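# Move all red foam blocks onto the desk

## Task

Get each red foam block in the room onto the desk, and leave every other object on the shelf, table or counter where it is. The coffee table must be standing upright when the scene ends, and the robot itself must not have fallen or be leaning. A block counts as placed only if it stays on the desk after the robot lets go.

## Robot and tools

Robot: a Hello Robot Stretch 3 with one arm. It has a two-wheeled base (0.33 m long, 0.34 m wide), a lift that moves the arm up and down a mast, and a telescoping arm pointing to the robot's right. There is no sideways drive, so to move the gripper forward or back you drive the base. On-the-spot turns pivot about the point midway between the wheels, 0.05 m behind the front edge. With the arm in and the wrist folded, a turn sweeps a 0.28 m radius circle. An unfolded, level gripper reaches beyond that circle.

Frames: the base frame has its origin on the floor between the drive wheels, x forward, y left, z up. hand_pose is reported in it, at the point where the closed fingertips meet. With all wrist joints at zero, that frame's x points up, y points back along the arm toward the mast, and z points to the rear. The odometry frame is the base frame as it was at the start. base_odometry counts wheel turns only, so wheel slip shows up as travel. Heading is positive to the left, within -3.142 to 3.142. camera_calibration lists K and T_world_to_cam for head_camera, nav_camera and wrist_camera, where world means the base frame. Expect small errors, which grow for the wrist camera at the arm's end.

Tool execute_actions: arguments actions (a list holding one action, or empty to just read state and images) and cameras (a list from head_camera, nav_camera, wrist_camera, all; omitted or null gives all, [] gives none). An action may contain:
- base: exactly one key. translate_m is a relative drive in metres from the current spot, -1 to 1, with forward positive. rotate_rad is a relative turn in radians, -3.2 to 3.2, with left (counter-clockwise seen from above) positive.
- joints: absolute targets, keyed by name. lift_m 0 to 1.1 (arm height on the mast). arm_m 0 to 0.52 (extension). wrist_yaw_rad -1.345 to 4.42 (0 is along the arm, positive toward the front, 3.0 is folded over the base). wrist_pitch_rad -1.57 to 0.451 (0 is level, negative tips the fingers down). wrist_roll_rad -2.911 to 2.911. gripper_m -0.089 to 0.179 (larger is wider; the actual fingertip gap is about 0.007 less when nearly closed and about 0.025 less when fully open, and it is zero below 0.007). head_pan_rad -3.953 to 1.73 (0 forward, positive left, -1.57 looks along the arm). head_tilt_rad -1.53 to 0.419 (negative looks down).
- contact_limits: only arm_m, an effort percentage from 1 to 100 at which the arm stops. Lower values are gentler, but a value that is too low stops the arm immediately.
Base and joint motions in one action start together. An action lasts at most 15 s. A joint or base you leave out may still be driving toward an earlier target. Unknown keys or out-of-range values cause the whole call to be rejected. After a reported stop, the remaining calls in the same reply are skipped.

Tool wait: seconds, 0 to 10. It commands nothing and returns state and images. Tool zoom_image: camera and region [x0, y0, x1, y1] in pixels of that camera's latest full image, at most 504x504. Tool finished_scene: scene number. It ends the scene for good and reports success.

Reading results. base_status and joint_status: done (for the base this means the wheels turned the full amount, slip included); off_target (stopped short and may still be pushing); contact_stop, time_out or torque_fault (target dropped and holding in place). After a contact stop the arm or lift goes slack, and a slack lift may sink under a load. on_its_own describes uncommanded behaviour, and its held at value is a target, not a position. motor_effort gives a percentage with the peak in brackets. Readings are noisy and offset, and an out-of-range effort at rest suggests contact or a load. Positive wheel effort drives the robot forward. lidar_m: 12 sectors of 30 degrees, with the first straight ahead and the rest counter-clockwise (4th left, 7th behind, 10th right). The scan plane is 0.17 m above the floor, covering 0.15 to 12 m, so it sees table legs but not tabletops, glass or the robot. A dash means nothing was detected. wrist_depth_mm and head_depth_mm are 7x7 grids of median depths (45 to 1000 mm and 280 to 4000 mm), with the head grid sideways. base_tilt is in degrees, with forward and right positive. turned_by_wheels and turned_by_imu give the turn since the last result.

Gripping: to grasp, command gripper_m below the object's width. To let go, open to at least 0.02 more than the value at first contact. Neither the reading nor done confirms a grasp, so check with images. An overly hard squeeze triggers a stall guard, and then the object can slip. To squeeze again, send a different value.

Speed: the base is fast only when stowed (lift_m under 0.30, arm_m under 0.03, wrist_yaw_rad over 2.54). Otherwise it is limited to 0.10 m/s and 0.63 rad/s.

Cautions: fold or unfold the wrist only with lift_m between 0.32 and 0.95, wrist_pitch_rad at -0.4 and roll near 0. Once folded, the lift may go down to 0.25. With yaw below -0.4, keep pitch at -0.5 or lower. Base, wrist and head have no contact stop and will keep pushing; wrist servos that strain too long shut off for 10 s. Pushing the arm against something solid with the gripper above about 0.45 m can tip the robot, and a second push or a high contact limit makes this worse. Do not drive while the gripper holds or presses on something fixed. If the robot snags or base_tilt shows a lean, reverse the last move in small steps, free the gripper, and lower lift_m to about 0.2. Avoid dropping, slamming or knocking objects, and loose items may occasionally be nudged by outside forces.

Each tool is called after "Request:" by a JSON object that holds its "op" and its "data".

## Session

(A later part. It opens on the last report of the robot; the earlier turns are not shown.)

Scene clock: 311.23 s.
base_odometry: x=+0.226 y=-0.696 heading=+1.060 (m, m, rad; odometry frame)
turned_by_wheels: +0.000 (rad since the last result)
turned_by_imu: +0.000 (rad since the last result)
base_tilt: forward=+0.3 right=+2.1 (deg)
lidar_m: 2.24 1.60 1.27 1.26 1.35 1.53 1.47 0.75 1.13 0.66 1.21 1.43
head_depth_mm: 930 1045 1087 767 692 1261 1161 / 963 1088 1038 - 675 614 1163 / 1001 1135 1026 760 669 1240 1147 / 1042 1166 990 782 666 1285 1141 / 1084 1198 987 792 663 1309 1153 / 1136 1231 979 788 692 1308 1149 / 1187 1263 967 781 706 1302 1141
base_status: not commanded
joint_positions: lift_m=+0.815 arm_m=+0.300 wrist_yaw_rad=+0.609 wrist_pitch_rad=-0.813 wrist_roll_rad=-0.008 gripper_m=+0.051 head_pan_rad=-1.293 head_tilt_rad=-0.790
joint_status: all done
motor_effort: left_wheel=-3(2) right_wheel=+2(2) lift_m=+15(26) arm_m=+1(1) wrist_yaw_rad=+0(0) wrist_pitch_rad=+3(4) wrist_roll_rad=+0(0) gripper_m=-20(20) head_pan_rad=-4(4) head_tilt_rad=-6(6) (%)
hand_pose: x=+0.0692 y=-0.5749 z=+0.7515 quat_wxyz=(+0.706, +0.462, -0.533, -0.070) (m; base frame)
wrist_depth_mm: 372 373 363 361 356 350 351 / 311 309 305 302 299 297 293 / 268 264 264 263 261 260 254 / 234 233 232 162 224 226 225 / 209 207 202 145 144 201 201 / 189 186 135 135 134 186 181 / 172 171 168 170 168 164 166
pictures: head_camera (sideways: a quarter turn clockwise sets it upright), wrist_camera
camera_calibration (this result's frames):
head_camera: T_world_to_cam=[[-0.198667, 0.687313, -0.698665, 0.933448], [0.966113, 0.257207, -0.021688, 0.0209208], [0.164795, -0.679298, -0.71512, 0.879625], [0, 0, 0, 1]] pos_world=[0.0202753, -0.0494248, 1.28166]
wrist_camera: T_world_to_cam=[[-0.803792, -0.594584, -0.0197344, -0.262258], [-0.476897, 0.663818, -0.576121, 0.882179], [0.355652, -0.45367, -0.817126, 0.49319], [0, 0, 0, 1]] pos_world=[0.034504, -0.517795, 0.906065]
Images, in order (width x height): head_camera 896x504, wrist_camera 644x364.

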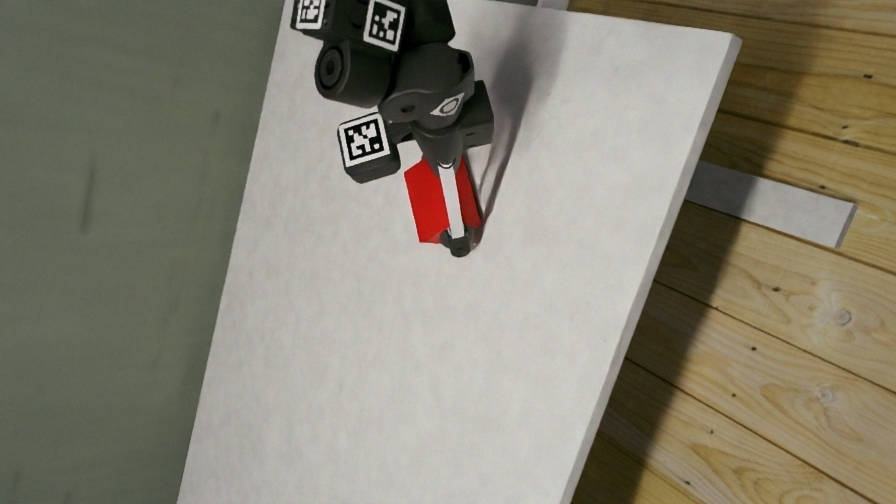

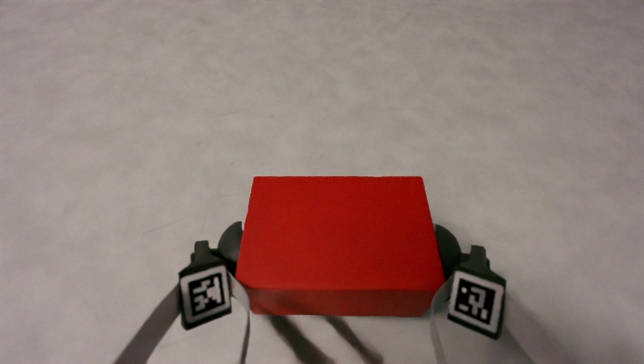

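Request:
{"op": "execute_actions", "data": {"actions": [{"joints": {"lift_m": 0.806}}], "cameras": []}}

Request:
{"op": "execute_actions", "data": {"actions": [{"joints": {"gripper_m": 0.165}}], "cameras": ["wrist_camera"]}}

Request:
{"op": "execute_actions", "data": {"actions": [{"joints": {"lift_m": 0.92, "head_pan_rad": 0.3, "head_tilt_rad": -0.3}}]}}

Scene clock: 318.07 s.
base_odometry: x=+0.226 y=-0.696 heading=+1.060 (m, m, rad; odometry frame)
turned_by_wheels: +0.000 (rad since the last result)
turned_by_imu: +0.000 (rad since the last result)
base_tilt: forward=+0.4 right=+2.1 (deg)
lidar_m: 2.24 1.60 1.27 1.26 1.35 1.53 1.47 0.75 1.13 0.66 1.21 1.44
head_depth_mm: 924 1045 1087 766 693 1259 1164 / 967 1083 1040 - 674 614 1163 / 997 1135 1016 758 671 1235 1140 / 1038 1159 986 795 666 1287 1144 / 1080 1191 982 793 664 1311 1153 / 1130 1230 975 788 692 1308 1142 / 1188 1265 970 782 709 1295 1141
base_status: not commanded
joint_positions: lift_m=+0.806 arm_m=+0.300 wrist_yaw_rad=+0.609 wrist_pitch_rad=-0.813 wrist_roll_rad=-0.008 gripper_m=+0.051 head_pan_rad=-1.293 head_tilt_rad=-0.790
joint_status: all done
motor_effort: left_wheel=-2(2) right_wheel=+2(3) lift_m=+15(15) arm_m=+1(1) wrist_yaw_rad=+0(0) wrist_pitch_rad=+3(3) wrist_roll_rad=+0(0) gripper_m=-20(20) head_pan_rad=-4(4) head_tilt_rad=-6(6) (%)
hand_pose: x=+0.0692 y=-0.5749 z=+0.7424 quat_wxyz=(+0.706, +0.462, -0.533, -0.070) (m; base frame)
wrist_depth_mm: 359 353 344 346 339 337 330 / 298 297 290 286 286 281 280 / 255 254 250 250 245 244 241 / 224 221 219 162 211 216 215 / 199 198 193 144 144 191 191 / 179 180 136 135 134 177 173 / 163 163 161 160 159 156 158
pictures: none
No camera images: the call's "cameras" was empty. Leave "cameras" out to get every camera's image.

Scene clock: 319.70 s.
base_odometry: x=+0.226 y=-0.696 heading=+1.060 (m, m, rad; odometry frame)
turned_by_wheels: +0.000 (rad since the last result)
turned_by_imu: +0.000 (rad since the last result)
base_tilt: forward=+0.4 right=+2.0 (deg)
lidar_m: 2.24 1.59 1.27 1.26 1.35 1.53 1.47 0.75 1.12 0.66 1.21 1.43
head_depth_mm: 931 1041 1079 765 692 1254 1164 / 965 1086 1047 - 674 614 1164 / 1003 1135 1014 760 670 1234 1138 / 1038 1162 986 797 666 1282 1142 / 1079 1194 980 792 665 1314 1147 / 1135 1230 972 789 693 1301 1140 / 1183 1266 968 785 706 1298 1139
base_status: not commanded
joint_positions: lift_m=+0.806 arm_m=+0.300 wrist_yaw_rad=+0.609 wrist_pitch_rad=-0.813 wrist_roll_rad=-0.008 gripper_m=+0.165 head_pan_rad=-1.293 head_tilt_rad=-0.790
joint_status: all done
motor_effort: left_wheel=-2(3) right_wheel=+2(2) lift_m=+15(15) arm_m=+1(2) wrist_yaw_rad=+1(0) wrist_pitch_rad=+3(3) wrist_roll_rad=+0(1) gripper_m=+0(94) head_pan_rad=-4(4) head_tilt_rad=-6(6) (%)
hand_pose: x=+0.0692 y=-0.5749 z=+0.7424 quat_wxyz=(+0.706, +0.462, -0.533, -0.070) (m; base frame)
wrist_depth_mm: 354 358 350 341 338 338 330 / 294 294 291 289 283 281 281 / 255 253 252 249 247 244 243 / 223 221 220 163 212 215 213 / 199 202 192 146 148 195 191 / 178 - 171 137 137 175 174 / - 160 161 161 160 157 159
pictures: wrist_camera
camera_calibration (this result's frames):
wrist_camera: T_world_to_cam=[[-0.803793, -0.594582, -0.0197345, -0.262435], [-0.476896, 0.663819, -0.576121, 0.876989], [0.355651, -0.45367, -0.817126, 0.485827], [0, 0, 0, 1]] pos_world=[0.0345039, -0.517796, 0.897055]
Images, in order (width x height): wrist_camera 644x364.

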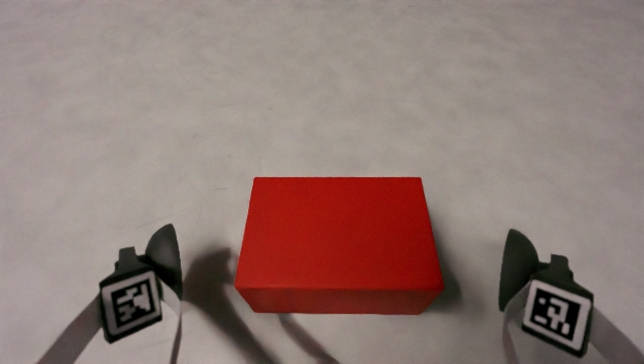

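Scene clock: 321.57 s.
base_odometry: x=+0.226 y=-0.696 heading=+1.060 (m, m, rad; odometry frame)
turned_by_wheels: +0.000 (rad since the last result)
turned_by_imu: +0.000 (rad since the last result)
base_tilt: forward=+0.3 right=+2.1 (deg)
lidar_m: 2.24 1.59 1.28 1.26 1.35 1.53 1.48 0.75 1.12 0.66 1.21 1.43
head_depth_mm: 1898 1992 2095 2202 2335 1975 1537 / 1967 2078 2192 2289 2430 1962 1536 / 2051 2156 2293 2427 2524 1948 1532 / 2141 2277 2374 2538 2605 1947 1527 / 2225 2327 2507 2642 2682 1956 1518 / 2290 2403 2232 2333 2326 1942 1522 / 2197 2305 2003 1944 2128 1914 1516
base_status: not commanded
joint_positions: lift_m=+0.920 arm_m=+0.300 wrist_yaw_rad=+0.609 wrist_pitch_rad=-0.813 wrist_roll_rad=-0.008 gripper_m=+0.165 head_pan_rad=+0.293 head_tilt_rad=-0.310
joint_status: all done
motor_effort: left_wheel=-2(2) right_wheel=+2(2) lift_m=+29(31) arm_m=+1(2) wrist_yaw_rad=+0(2) wrist_pitch_rad=+3(3) wrist_roll_rad=+0(0) gripper_m=+1(0) head_pan_rad=+4(44) head_tilt_rad=+7(41) (%)
hand_pose: x=+0.0692 y=-0.5749 z=+0.8556 quat_wxyz=(+0.706, +0.462, -0.533, -0.070) (m; base frame)
wrist_depth_mm: 576 575 571 558 557 518 452 / 482 480 472 474 468 466 454 / 419 410 413 409 406 401 396 / 366 364 360 356 352 348 350 / 323 328 321 317 315 316 313 / 296 - 289 244 282 285 285 / 273 262 265 230 257 257 258
pictures: head_camera (sideways: a quarter turn clockwise sets it upright), nav_camera (sideways: a quarter turn counterclockwise sets it upright), wrist_camera
camera_calibration (this result's frames):
head_camera: T_world_to_cam=[[-0.297849, -0.0926051, -0.950111, 1.26193], [-0.264133, 0.964421, -0.0111972, 0.014778], [0.917344, 0.247621, -0.311712, 0.350168], [0, 0, 0, 1]] pos_world=[0.0585442, 0.0159004, 1.30829]
nav_camera: T_world_to_cam=[[0.260069, 0.108831, 0.959437, -1.2085], [0.30331, -0.952542, 0.0258327, 0.0181548], [0.916715, 0.284289, -0.280736, 0.318809], [0, 0, 0, 1]] pos_world=[0.0165296, 0.058182, 1.24851]
wrist_camera: T_world_to_cam=[[-0.803793, -0.594582, -0.0197345, -0.260202], [-0.476896, 0.663819, -0.576121, 0.942203], [0.355651, -0.45367, -0.817126, 0.57832], [0, 0, 0, 1]] pos_world=[0.0345039, -0.517797, 1.01025]
Images, in order (width x height): head_camera 896x504, nav_camera 672x504, wrist_camera 644x364.

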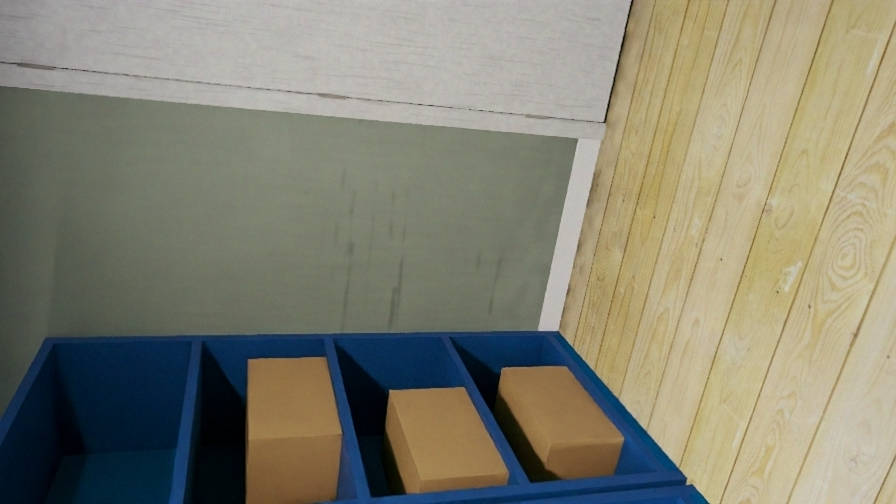

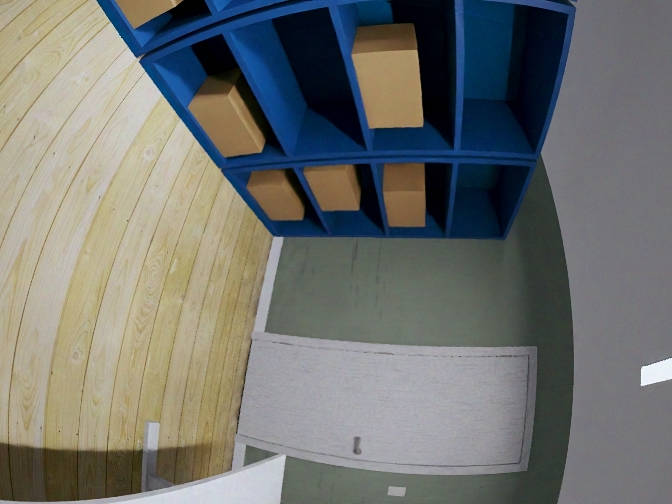

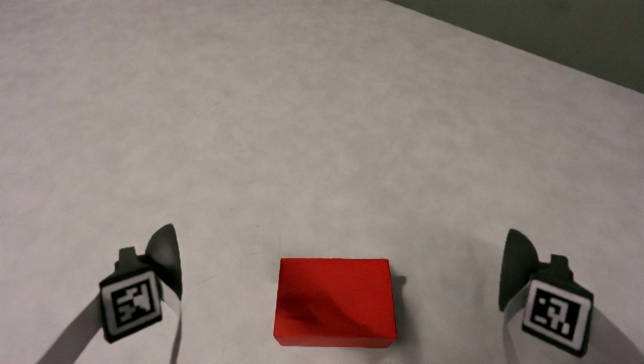

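Request:
{"op": "execute_actions", "data": {"actions": [{"joints": {"arm_m": 0.0, "head_pan_rad": 0.95, "head_tilt_rad": -0.3}}], "cameras": ["head_camera", "nav_camera"]}}

Request:
{"op": "execute_actions", "data": {"actions": [{"joints": {"head_pan_rad": 1.55, "head_tilt_rad": -0.3}}], "cameras": ["head_camera", "nav_camera"]}}

Scene clock: 329.97 s.
base_odometry: x=+0.226 y=-0.696 heading=+1.060 (m, m, rad; odometry frame)
turned_by_wheels: +0.000 (rad since the last result)
turned_by_imu: +0.001 (rad since the last result)
base_tilt: forward=+0.4 right=+2.1 (deg)
lidar_m: 2.24 1.59 1.28 1.26 1.35 1.52 1.47 0.74 1.13 0.66 1.21 1.43
head_depth_mm: 1512 1620 1946 1958 2168 1975 1541 / 1643 1684 1688 1858 1915 1957 1547 / 1806 1884 1516 2076 1845 1821 1533 / 1711 1794 1414 2040 1768 1765 1525 / 1617 1696 1553 1916 1754 1827 1521 / 1521 1254 1310 1312 1426 1498 1523 / 1100 1155 1303 1350 1478 1627 1465
base_status: not commanded
joint_positions: lift_m=+0.920 arm_m=+0.000 wrist_yaw_rad=+0.609 wrist_pitch_rad=-0.813 wrist_roll_rad=-0.008 gripper_m=+0.165 head_pan_rad=+0.943 head_tilt_rad=-0.310
joint_status: all done
motor_effort: left_wheel=-2(3) right_wheel=+2(2) lift_m=+29(29) arm_m=-2(3) wrist_yaw_rad=+1(1) wrist_pitch_rad=+3(3) wrist_roll_rad=+0(1) gripper_m=+1(0) head_pan_rad=+4(42) head_tilt_rad=+6(5) (%)
hand_pose: x=+0.0692 y=-0.2755 z=+0.8556 quat_wxyz=(+0.706, +0.462, -0.533, -0.070) (m; base frame)
wrist_depth_mm: - 579 570 556 558 545 549 / - 510 474 472 468 463 461 / - - 418 403 398 383 400 / - - - 363 357 354 350 / - - - 334 316 317 314 / - - - - 291 286 285 / 910 888 882 952 851 257 263
pictures: head_camera (sideways: a quarter turn clockwise sets it upright), nav_camera (sideways: a quarter turn counterclockwise sets it upright)
camera_calibration (this result's frames):
head_camera: T_world_to_cam=[[-0.180898, -0.253823, -0.950184, 1.26132], [-0.794021, 0.607788, -0.0111912, 0.0180025], [0.580351, 0.752442, -0.311488, 0.351932], [0, 0, 0, 1]] pos_world=[0.0382194, 0.0444004, 1.30831]
nav_camera: T_world_to_cam=[[0.141002, 0.243868, 0.959503, -1.20786], [0.818012, -0.57462, 0.0258363, 0.0150103], [0.557651, 0.781243, -0.28051, 0.320705], [0, 0, 0, 1]] pos_world=[-0.020809, 0.0526355, 1.24852]
Images, in order (width x height): head_camera 896x504, nav_camera 672x504.

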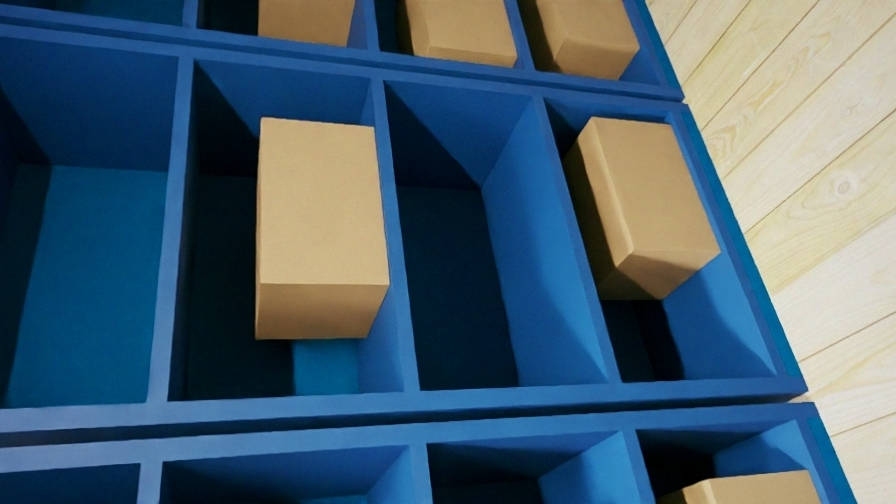

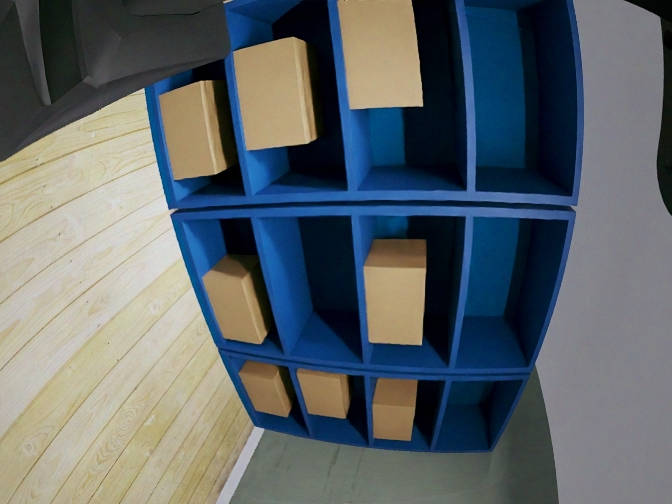

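Scene clock: 330.90 s.
base_odometry: x=+0.226 y=-0.696 heading=+1.060 (m, m, rad; odometry frame)
turned_by_wheels: +0.000 (rad since the last result)
turned_by_imu: +0.000 (rad since the last result)
base_tilt: forward=+0.4 right=+2.0 (deg)
lidar_m: 2.24 1.59 1.27 1.26 1.35 1.53 1.47 0.75 1.13 0.66 1.21 1.43
head_depth_mm: 1336 1174 1262 1260 1346 1454 1506 / 1450 1539 1633 1578 1536 1640 1515 / 1470 1544 1608 1424 1380 1505 1527 / 1471 1557 1212 1412 1376 1509 1535 / 1487 1569 1221 1399 1385 1622 1523 / 1494 1547 1234 1736 1559 1752 1521 / 1253 1271 1255 1356 1457 1613 1566
base_status: not commanded
joint_positions: lift_m=+0.920 arm_m=+0.000 wrist_yaw_rad=+0.609 wrist_pitch_rad=-0.813 wrist_roll_rad=-0.008 gripper_m=+0.165 head_pan_rad=+1.543 head_tilt_rad=-0.310
joint_status: all done
motor_effort: left_wheel=-2(2) right_wheel=+2(2) lift_m=+29(29) arm_m=-2(2) wrist_yaw_rad=+1(1) wrist_pitch_rad=+3(4) wrist_roll_rad=+0(0) gripper_m=+0(1) head_pan_rad=+4(39) head_tilt_rad=+7(6) (%)
hand_pose: x=+0.0692 y=-0.2755 z=+0.8556 quat_wxyz=(+0.706, +0.462, -0.533, -0.070) (m; base frame)
wrist_depth_mm: - 572 564 563 558 541 542 / - 506 478 475 469 466 462 / - - 419 410 395 386 399 / - - - 358 362 354 348 / - - - 335 316 317 312 / - - - - 290 288 283 / 941 871 910 914 860 258 264
pictures: head_camera (sideways: a quarter turn clockwise sets it upright), nav_camera (sideways: a quarter turn counterclockwise sets it upright)
camera_calibration (this result's frames):
head_camera: T_world_to_cam=[[-0.00603627, -0.311626, -0.950186, 1.26025], [-0.998507, 0.0534644, -0.0111911, 0.0192498], [0.0542885, 0.9487, -0.311484, 0.355135], [0, 0, 0, 1]] pos_world=[0.00754847, 0.0547809, 1.30831]
nav_camera: T_world_to_cam=[[-0.0212756, 0.280888, 0.959505, -1.20687], [0.999587, -0.0125436, 0.0258364, 0.0139026], [0.0192928, 0.959658, -0.280506, 0.323983], [0, 0, 0, 1]] pos_world=[-0.0458243, 0.0282573, 1.24852]
Images, in order (width x height): head_camera 896x504, nav_camera 672x504.

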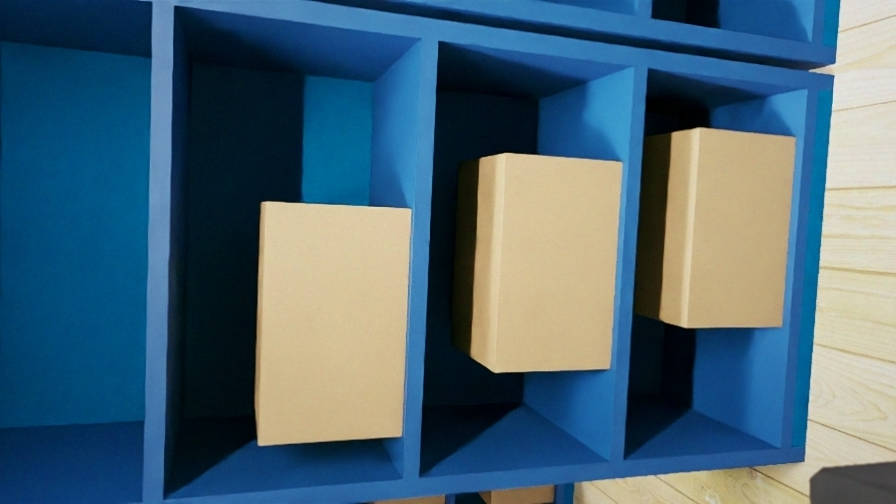

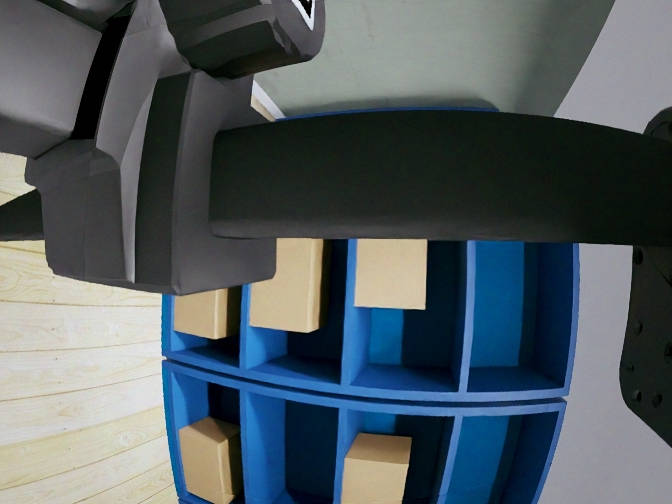

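Request:
{"op": "execute_actions", "data": {"actions": [{"joints": {"head_pan_rad": -3.75, "head_tilt_rad": -0.3}}], "cameras": ["head_camera", "nav_camera"]}}

Request:
{"op": "execute_actions", "data": {"actions": [{"joints": {"head_pan_rad": -3.0, "head_tilt_rad": -0.5}}], "cameras": ["head_camera", "nav_camera"]}}

Scene clock: 351.63 s.
base_odometry: x=+0.226 y=-0.696 heading=+1.060 (m, m, rad; odometry frame)
turned_by_wheels: +0.000 (rad since the last result)
turned_by_imu: +0.000 (rad since the last result)
base_tilt: forward=+0.4 right=+2.0 (deg)
lidar_m: 2.24 1.60 1.28 1.26 1.35 1.53 1.47 0.75 1.12 0.66 1.21 1.43
head_depth_mm: 1807 1920 2081 2225 2388 2012 - / 1682 1804 1928 2087 2249 2053 - / 1583 1700 1815 1930 2066 - - / 1498 1599 1686 1808 1899 - - / 1428 1502 1601 1693 1772 - - / 1359 1426 1500 1587 1692 - - / 1283 1344 1426 1508 1600 1680 -
base_status: not commanded
joint_positions: lift_m=+0.920 arm_m=+0.000 wrist_yaw_rad=+0.609 wrist_pitch_rad=-0.813 wrist_roll_rad=-0.008 gripper_m=+0.165 head_pan_rad=-3.743 head_tilt_rad=-0.310
joint_status: all done
motor_effort: left_wheel=-2(2) right_wheel=+1(2) lift_m=+29(29) arm_m=-3(3) wrist_yaw_rad=+0(0) wrist_pitch_rad=+3(4) wrist_roll_rad=+0(0) gripper_m=+1(0) head_pan_rad=-4(47) head_tilt_rad=+6(6) (%)
hand_pose: x=+0.0692 y=-0.2755 z=+0.8556 quat_wxyz=(+0.706, +0.462, -0.533, -0.070) (m; base frame)
wrist_depth_mm: - 577 573 566 565 536 544 / - 525 477 472 471 469 460 / - - 425 408 396 385 402 / - - - 359 358 353 351 / - - - 333 317 320 315 / - - - - 292 285 282 / 900 895 896 875 867 258 263
pictures: head_camera (sideways: a quarter turn clockwise sets it upright), nav_camera (sideways: a quarter turn counterclockwise sets it upright)
camera_calibration (this result's frames):
head_camera: T_world_to_cam=[[0.258555, -0.174059, -0.950186, 1.25864], [-0.586386, -0.809955, -0.0111911, 0.0167358], [-0.767659, 0.560069, -0.311484, 0.360149], [0, 0, 0, 1]] pos_world=[-0.0391415, 0.0309233, 1.30831]
nav_camera: T_world_to_cam=[[-0.24754, 0.134443, 0.959505, -1.20549], [0.55259, 0.833053, 0.0258364, 0.0166293], [-0.795845, 0.536608, -0.280506, 0.328956], [0, 0, 0, 1]] pos_world=[-0.045799, -0.0283037, 1.24852]
Images, in order (width x height): head_camera 896x504, nav_camera 672x504.

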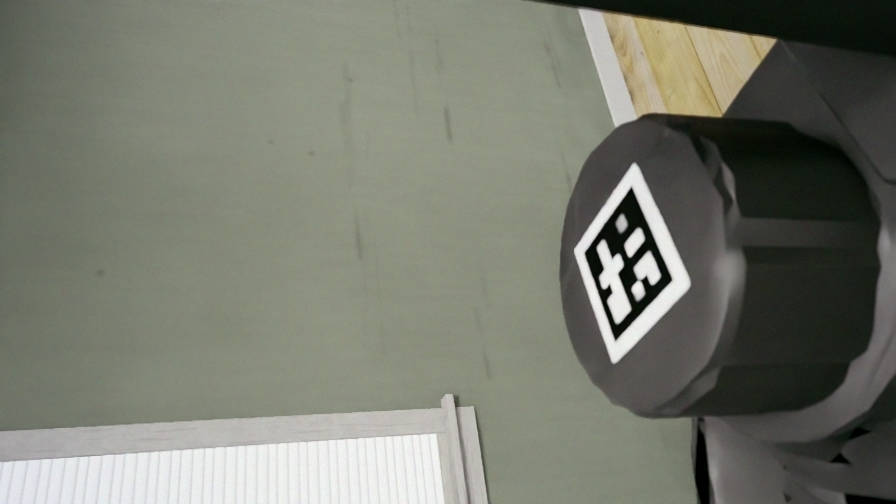

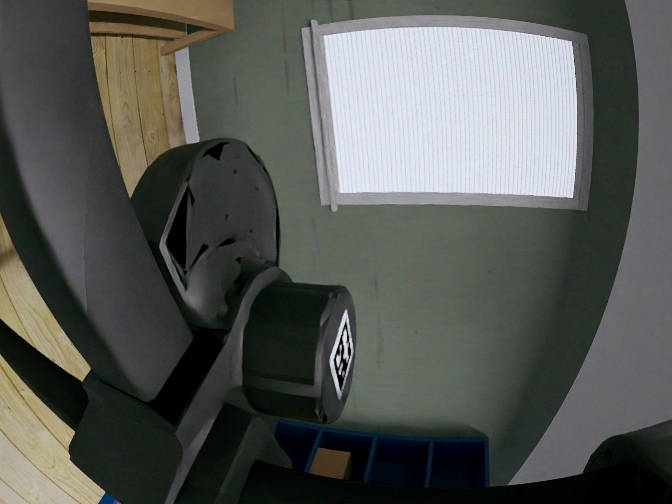

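Scene clock: 352.63 s.
base_odometry: x=+0.226 y=-0.696 heading=+1.060 (m, m, rad; odometry frame)
turned_by_wheels: +0.000 (rad since the last result)
turned_by_imu: +0.000 (rad since the last result)
base_tilt: forward=+0.3 right=+2.1 (deg)
lidar_m: 2.24 1.59 1.28 1.27 1.35 1.53 1.47 0.75 1.13 0.66 1.21 1.43
head_depth_mm: 1233 1325 1442 1593 1709 - - / 1251 1359 1472 1630 1759 - - / 1285 1392 1507 1690 1848 - 1290 / 1311 1428 1546 1730 1873 1608 1323 / 1345 1459 1609 1761 1879 1596 1335 / 1378 1506 1664 1754 1483 1545 1347 / 1414 1546 1716 1774 1308 1317 1307
base_status: not commanded
joint_positions: lift_m=+0.920 arm_m=+0.000 wrist_yaw_rad=+0.609 wrist_pitch_rad=-0.813 wrist_roll_rad=-0.008 gripper_m=+0.165 head_pan_rad=-3.007 head_tilt_rad=-0.494
joint_status: all done
motor_effort: left_wheel=-2(2) right_wheel=+2(2) lift_m=+29(29) arm_m=-2(3) wrist_yaw_rad=+0(1) wrist_pitch_rad=+4(3) wrist_roll_rad=-1(0) gripper_m=+1(0) head_pan_rad=+4(46) head_tilt_rad=-5(25) (%)
hand_pose: x=+0.0692 y=-0.2755 z=+0.8556 quat_wxyz=(+0.706, +0.462, -0.533, -0.070) (m; base frame)
wrist_depth_mm: - 572 569 555 565 542 545 / - 523 476 465 461 467 458 / - - 421 411 396 383 398 / - - - 359 359 352 349 / - - - 331 316 318 312 / - - - - 292 284 284 / 928 885 915 908 881 257 265
pictures: head_camera (sideways: a quarter turn clockwise sets it upright), nav_camera (sideways: a quarter turn counterclockwise sets it upright)
camera_calibration (this result's frames):
head_camera: T_world_to_cam=[[0.475229, 0.0669639, -0.87731, 1.16222], [0.111125, -0.993683, -0.0156511, 0.0182842], [-0.872816, -0.0900536, -0.479669, 0.579654], [0, 0, 0, 1]] pos_world=[-0.0484209, -0.00745815, 1.29796]
nav_camera: T_world_to_cam=[[-0.442691, -0.0892456, 0.892222, -1.11648], [-0.15365, 0.987867, 0.0225764, 0.0251873], [-0.883412, -0.127096, -0.451032, 0.551409], [0, 0, 0, 1]] pos_world=[-0.00326609, -0.0544412, 1.24429]
Images, in order (width x height): head_camera 896x504, nav_camera 672x504.

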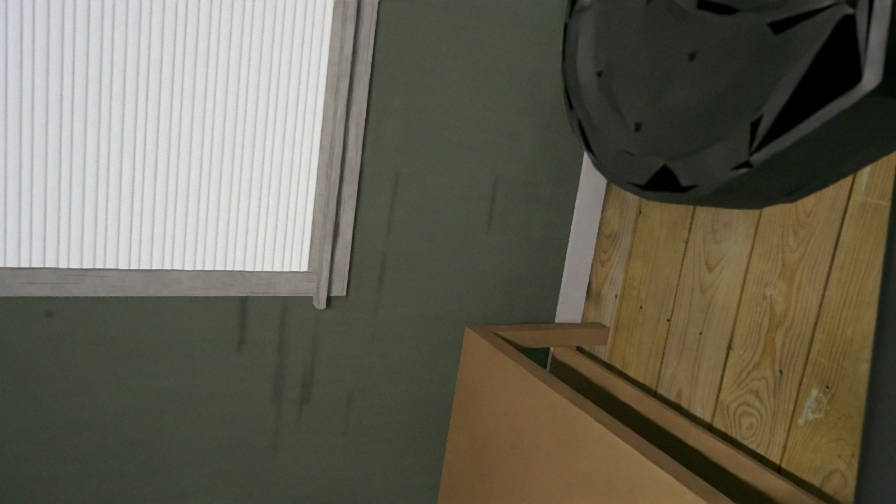

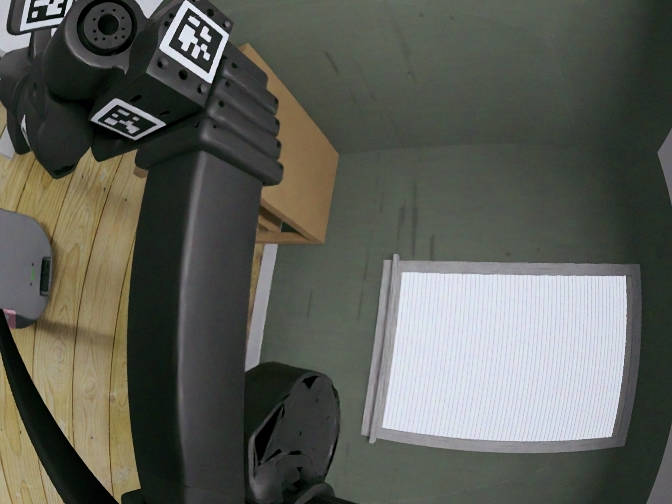

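Request:
{"op": "execute_actions", "data": {"actions": [{"joints": {"wrist_pitch_rad": -0.4, "gripper_m": 0.03, "head_pan_rad": 0.0, "head_tilt_rad": -0.3}}], "cameras": []}}

Request:
{"op": "execute_actions", "data": {"actions": [{"joints": {"wrist_yaw_rad": 3.0}}], "cameras": []}}

Request:
{"op": "execute_actions", "data": {"actions": [{"joints": {"lift_m": 0.27}}], "cameras": []}}

Request:
{"op": "execute_actions", "data": {"actions": [{"base": {"rotate_rad": 1.6}}], "cameras": ["head_camera", "nav_camera"]}}

Scene clock: 395.00 s.
base_odometry: x=+0.226 y=-0.696 heading=+1.060 (m, m, rad; odometry frame)
turned_by_wheels: +0.000 (rad since the last result)
turned_by_imu: +0.000 (rad since the last result)
base_tilt: forward=+0.4 right=+2.1 (deg)
lidar_m: 2.24 1.60 1.28 1.26 1.35 1.53 1.47 0.75 1.13 0.66 1.21 1.43
head_depth_mm: 1906 2046 2137 2295 1375 1918 1523 / 1931 2047 2186 2289 2457 1961 1535 / 1944 2073 2191 2329 2456 1973 1526 / 1968 2079 2218 2331 2459 1958 1524 / 1988 2110 2245 2377 2492 1935 1526 / 2029 2138 2260 2413 2525 1928 1526 / 2052 2177 2287 2427 2532 1923 1509
base_status: not commanded
joint_positions: lift_m=+0.920 arm_m=+0.000 wrist_yaw_rad=+0.609 wrist_pitch_rad=-0.422 wrist_roll_rad=-0.008 gripper_m=+0.030 head_pan_rad=-0.007 head_tilt_rad=-0.310
joint_status: all done
motor_effort: left_wheel=-2(2) right_wheel=+2(2) lift_m=+29(29) arm_m=-3(2) wrist_yaw_rad=-1(1) wrist_pitch_rad=+6(6) wrist_roll_rad=+0(0) gripper_m=+0(94) head_pan_rad=+4(45) head_tilt_rad=+7(27) (%)
hand_pose: x=+0.1066 y=-0.3290 z=+0.9314 quat_wxyz=(+0.707, +0.348, -0.612, +0.067) (m; base frame)
wrist_depth_mm: - - - - 876 728 620 / - - - - 956 760 657 / - 882 859 852 834 774 687 / - 673 634 618 622 613 618 / - - 496 505 502 482 482 / - - 429 410 392 397 401 / - - - 350 332 348 345
pictures: none
No camera images: the call's "cameras" was empty. Leave "cameras" out to get every camera's image.

Scene clock: 397.20 s.
base_odometry: x=+0.226 y=-0.696 heading=+1.060 (m, m, rad; odometry frame)
turned_by_wheels: +0.000 (rad since the last result)
turned_by_imu: +0.000 (rad since the last result)
base_tilt: forward=+0.4 right=+2.1 (deg)
lidar_m: 2.24 1.59 1.28 1.26 1.35 1.53 1.47 0.75 1.13 0.66 1.21 1.43
head_depth_mm: 1909 2020 2152 2307 1375 1902 1524 / 1950 2024 2145 2296 2455 1968 1543 / 1945 2048 2173 2331 2431 1955 1533 / 1956 2073 2199 2351 2478 1947 1535 / 1990 2108 2240 2385 2472 1931 1520 / 2028 2126 2271 2415 2541 1932 1525 / 2031 2153 2301 2434 2538 1923 1514
base_status: not commanded
joint_positions: lift_m=+0.920 arm_m=+0.000 wrist_yaw_rad=+2.997 wrist_pitch_rad=-0.421 wrist_roll_rad=-0.008 gripper_m=+0.030 head_pan_rad=-0.007 head_tilt_rad=-0.310
joint_status: all done
motor_effort: left_wheel=-2(2) right_wheel=+2(3) lift_m=+28(29) arm_m=-3(2) wrist_yaw_rad=+2(3) wrist_pitch_rad=+6(6) wrist_roll_rad=+0(0) gripper_m=+0(0) head_pan_rad=+4(5) head_tilt_rad=+7(5) (%)
hand_pose: x=+0.0110 y=+0.0765 z=+0.9316 quat_wxyz=(+0.197, +0.697, +0.098, +0.682) (m; base frame)
wrist_depth_mm: - - - - - - - / - - - - - - - / - - - - - - - / - - - - - - - / - - - - - - - / - - - - - - - / - - - - - - -
pictures: none
No camera images: the call's "cameras" was empty. Leave "cameras" out to get every camera's image.

Scene clock: 403.93 s.
base_odometry: x=+0.226 y=-0.696 heading=+1.060 (m, m, rad; odometry frame)
turned_by_wheels: +0.000 (rad since the last result)
turned_by_imu: +0.001 (rad since the last result)
base_tilt: forward=+0.3 right=+2.1 (deg)
lidar_m: 2.24 1.59 1.28 1.26 1.35 1.53 1.48 0.75 1.13 0.66 1.21 1.43
head_depth_mm: 1935 2026 2168 2277 1371 1912 1526 / 1930 2035 2174 2278 2429 1972 1531 / 1955 2052 2198 2304 2439 1972 1533 / 1964 2062 2200 2338 2451 1952 1526 / 2005 2106 2240 2381 2492 1948 1522 / 2033 2132 2280 2424 2534 1944 1528 / 2054 2154 2266 2447 2559 1926 1513
base_status: not commanded
joint_positions: lift_m=+0.270 arm_m=+0.000 wrist_yaw_rad=+2.997 wrist_pitch_rad=-0.420 wrist_roll_rad=-0.008 gripper_m=+0.030 head_pan_rad=-0.007 head_tilt_rad=-0.310
joint_status: all done
motor_effort: left_wheel=-2(2) right_wheel=+2(2) lift_m=+15(26) arm_m=-2(2) wrist_yaw_rad=+2(2) wrist_pitch_rad=+6(6) wrist_roll_rad=+0(0) gripper_m=+0(0) head_pan_rad=+4(4) head_tilt_rad=+5(5) (%)
hand_pose: x=+0.0110 y=+0.0766 z=+0.2826 quat_wxyz=(+0.197, +0.697, +0.098, +0.682) (m; base frame)
wrist_depth_mm: - - - - - - - / - - - - - - - / - - - - - - - / 773 766 765 750 765 739 743 / 612 601 - 614 613 593 584 / 506 497 - - 506 495 483 / 439 - - - 419 416 417
pictures: none
No camera images: the call's "cameras" was empty. Leave "cameras" out to get every camera's image.

Scene clock: 406.27 s.
base_odometry: x=+0.226 y=-0.696 heading=+2.660 (m, m, rad; odometry frame)
turned_by_wheels: +1.600 (rad since the last result)
turned_by_imu: +1.581 (rad since the last result)
base_tilt: forward=+0.4 right=+2.1 (deg)
lidar_m: 1.26 1.87 1.52 1.47 0.75 1.12 0.66 1.22 1.43 2.24 1.56 1.27
head_depth_mm: 1426 1477 1557 1360 1416 1412 1461 / 1435 1523 1617 1463 1450 1510 1498 / 1461 1546 1229 1329 1366 1497 1522 / 1479 1561 1215 1336 1376 1511 1527 / 1495 1577 1226 1517 1414 1833 1526 / 1430 1389 1267 1491 1524 1675 1523 / 1145 1243 2497 2510 2533 1847 1511
base_status: done
joint_positions: lift_m=+0.270 arm_m=+0.000 wrist_yaw_rad=+2.997 wrist_pitch_rad=-0.420 wrist_roll_rad=-0.008 gripper_m=+0.030 head_pan_rad=-0.007 head_tilt_rad=-0.310
joint_status: not commanded
motor_effort: left_wheel=-2(10) right_wheel=+2(12) lift_m=+15(15) arm_m=-2(3) wrist_yaw_rad=+1(1) wrist_pitch_rad=+6(5) wrist_roll_rad=-1(0) gripper_m=+0(0) head_pan_rad=+4(4) head_tilt_rad=+6(6) (%)
hand_pose: x=+0.0109 y=+0.0766 z=+0.2826 quat_wxyz=(+0.197, +0.697, +0.098, +0.682) (m; base frame)
wrist_depth_mm: - - - - - - - / 855 - - - - - - / 639 996 - - - - - / 763 725 771 778 747 744 733 / 597 592 - 608 606 587 595 / 502 500 - - 508 495 498 / 437 - - - 420 416 420
pictures: head_camera (sideways: a quarter turn clockwise sets it upright), nav_camera (sideways: a quarter turn counterclockwise sets it upright)
camera_calibration (this result's frames):
head_camera: T_world_to_cam=[[-0.311301, -0.000546877, -0.950311, 1.26228], [0.0323762, 0.999413, -0.0111808, 0.012948], [0.94976, -0.034248, -0.3111, 0.349174], [0, 0, 0, 1]] pos_world=[0.0608967, -0.000291559, 1.30833]
nav_camera: T_world_to_cam=[[0.279989, 0.0272037, 0.959618, -1.20886], [0.00855238, -0.999629, 0.0258426, 0.0199398], [0.959965, 0.000971359, -0.280118, 0.317741], [0, 0, 0, 1]] pos_world=[0.0332763, 0.0525092, 1.24853]
Images, in order (width x height): head_camera 896x504, nav_camera 672x504.

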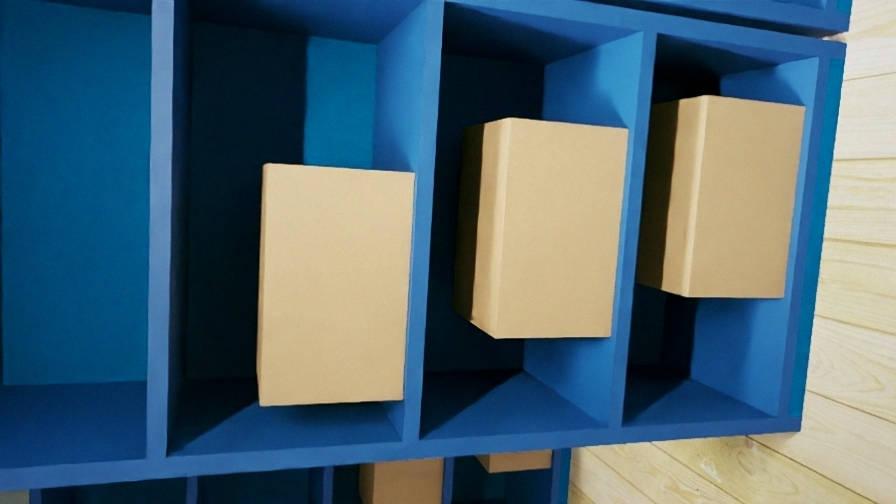

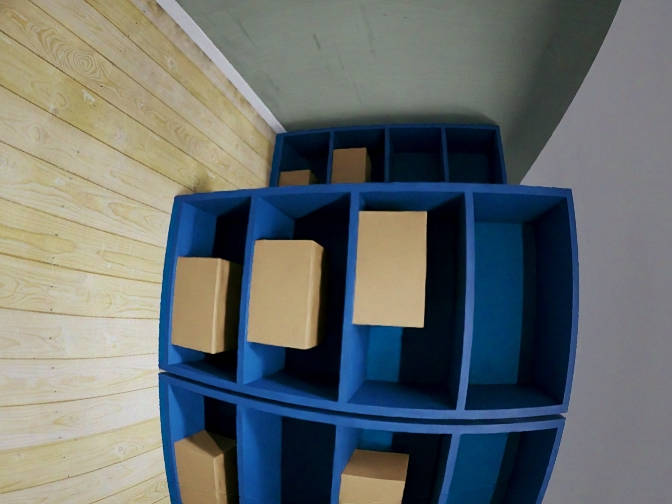

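Request:
{"op": "execute_actions", "data": {"actions": [{"base": {"rotate_rad": 0.75}}], "cameras": ["head_camera"]}}

Request:
{"op": "execute_actions", "data": {"actions": [{"base": {"translate_m": 1.0}}], "cameras": ["head_camera", "nav_camera"]}}

Scene clock: 419.03 s.
base_odometry: x=+0.226 y=-0.696 heading=-2.874 (m, m, rad; odometry frame)
turned_by_wheels: +0.750 (rad since the last result)
turned_by_imu: +0.742 (rad since the last result)
base_tilt: forward=+0.3 right=+2.0 (deg)
lidar_m: 1.65 1.52 1.47 0.74 0.66 0.67 1.41 2.24 2.10 1.49 1.26 1.28
head_depth_mm: 2293 2415 2624 2782 2745 1988 1543 / 2067 2213 2398 2596 2688 1976 1544 / 1883 2005 2118 2331 2450 1970 1536 / 1724 1822 1944 2089 2211 1951 1539 / 1579 1675 1771 1882 2009 1960 1526 / 1476 1548 1631 1721 1815 1858 1515 / 1380 1445 1510 1590 1682 1759 1517
base_status: done
joint_positions: lift_m=+0.270 arm_m=+0.000 wrist_yaw_rad=+2.998 wrist_pitch_rad=-0.420 wrist_roll_rad=-0.008 gripper_m=+0.030 head_pan_rad=-0.007 head_tilt_rad=-0.310
joint_status: not commanded
motor_effort: left_wheel=-1(11) right_wheel=+2(10) lift_m=+15(15) arm_m=-2(3) wrist_yaw_rad=+2(2) wrist_pitch_rad=+5(6) wrist_roll_rad=+0(0) gripper_m=+1(1) head_pan_rad=+4(3) head_tilt_rad=+6(6) (%)
hand_pose: x=+0.0109 y=+0.0766 z=+0.2826 quat_wxyz=(+0.197, +0.697, +0.098, +0.682) (m; base frame)
wrist_depth_mm: 795 - - - - - - / 813 945 - - - - - / 860 957 - - - - - / 665 777 770 773 767 744 756 / 569 604 - 608 593 602 578 / 477 488 - - 506 484 492 / 429 - - - 416 417 418
pictures: head_camera (sideways: a quarter turn clockwise sets it upright)
camera_calibration (this result's frames):
head_camera: T_world_to_cam=[[-0.311237, -0.000554551, -0.950332, 1.2623], [0.0323537, 0.999414, -0.0111791, 0.0129459], [0.949781, -0.0342261, -0.311037, 0.349092], [0, 0, 0, 1]] pos_world=[0.0608963, -0.000290282, 1.30833]
Images, in order (width x height): head_camera 896x504.

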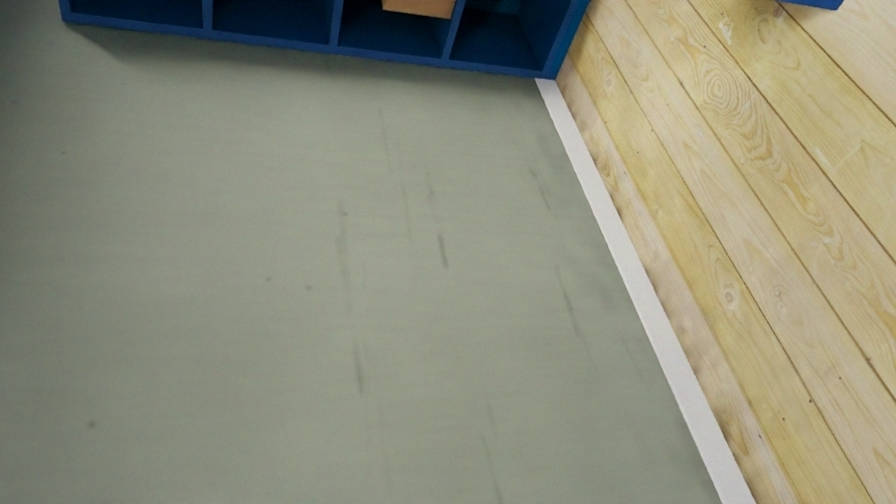

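Scene clock: 424.07 s.
base_odometry: x=-0.738 y=-0.961 heading=-2.874 (m, m, rad; odometry frame)
turned_by_wheels: +0.000 (rad since the last result)
turned_by_imu: +0.006 (rad since the last result)
base_tilt: forward=+0.3 right=+2.1 (deg)
lidar_m: 0.78 0.72 0.73 0.91 1.66 1.17 2.19 3.04 1.07 0.68 0.68 1.19
head_depth_mm: 1038 1118 1225 1339 1482 1659 1550 / 931 1008 1083 1176 1284 1416 1474 / 852 909 969 1049 1133 1233 1345 / 782 828 882 942 1014 1090 1181 / 726 763 806 859 911 983 1055 / 673 705 744 787 834 888 947 / 627 658 692 727 767 813 865
base_status: done
joint_positions: lift_m=+0.270 arm_m=+0.000 wrist_yaw_rad=+2.998 wrist_pitch_rad=-0.420 wrist_roll_rad=-0.008 gripper_m=+0.030 head_pan_rad=-0.007 head_tilt_rad=-0.309
joint_status: not commanded
motor_effort: left_wheel=-3(6) right_wheel=+2(11) lift_m=+15(15) arm_m=-3(2) wrist_yaw_rad=+1(2) wrist_pitch_rad=+5(6) wrist_roll_rad=+0(0) gripper_m=+0(0) head_pan_rad=+4(4) head_tilt_rad=+5(6) (%)
hand_pose: x=+0.0108 y=+0.0766 z=+0.2826 quat_wxyz=(+0.197, +0.697, +0.098, +0.682) (m; base frame)
wrist_depth_mm: - - - 945 762 624 532 / - - - - 823 654 549 / - - - - 843 692 574 / 767 780 750 760 757 705 609 / 603 598 - 616 604 593 577 / 500 491 - - 500 489 488 / 442 - - - 411 420 418
pictures: head_camera (sideways: a quarter turn clockwise sets it upright), nav_camera (sideways: a quarter turn counterclockwise sets it upright)
camera_calibration (this result's frames):
head_camera: T_world_to_cam=[[-0.310807, -0.000557811, -0.950473, 1.26248], [0.0323578, 0.999414, -0.0111676, 0.0129309], [0.949922, -0.0342262, -0.310606, 0.34853], [0, 0, 0, 1]] pos_world=[0.0608934, -0.00029021, 1.30836]
nav_camera: T_world_to_cam=[[0.27949, 0.0272139, 0.959763, -1.20904], [0.00856312, -0.999629, 0.0258507, 0.0199293], [0.96011, 0.000993573, -0.279619, 0.317091], [0, 0, 0, 1]] pos_world=[0.0333027, 0.0525096, 1.24854]
Images, in order (width x height): head_camera 896x504, nav_camera 672x504.

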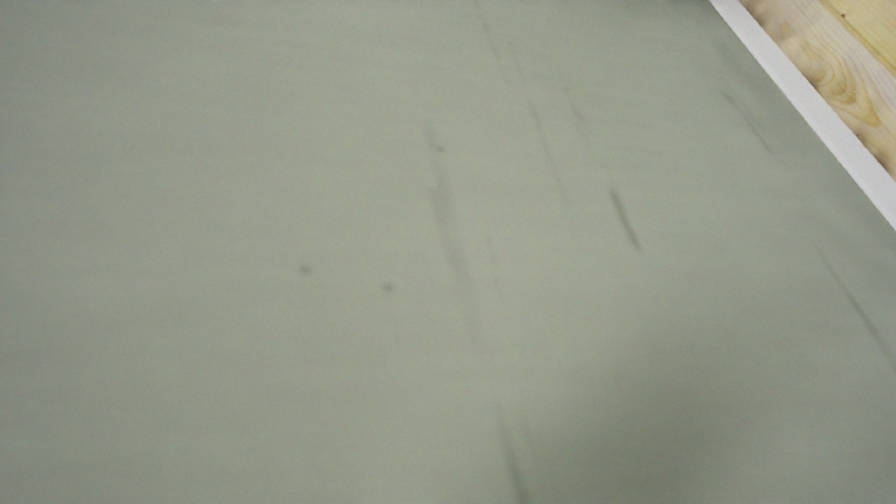

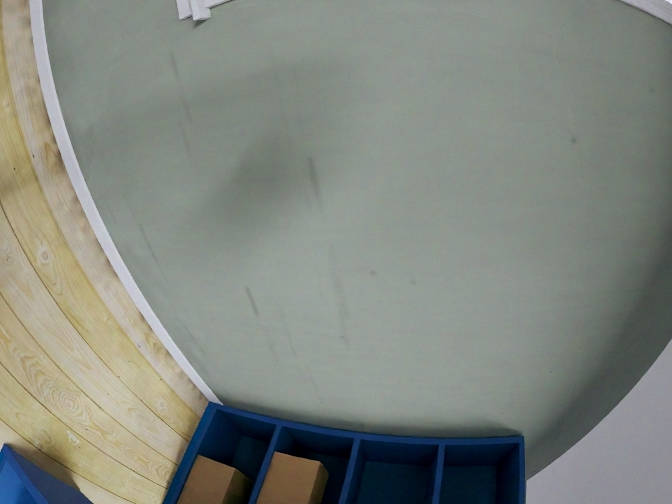

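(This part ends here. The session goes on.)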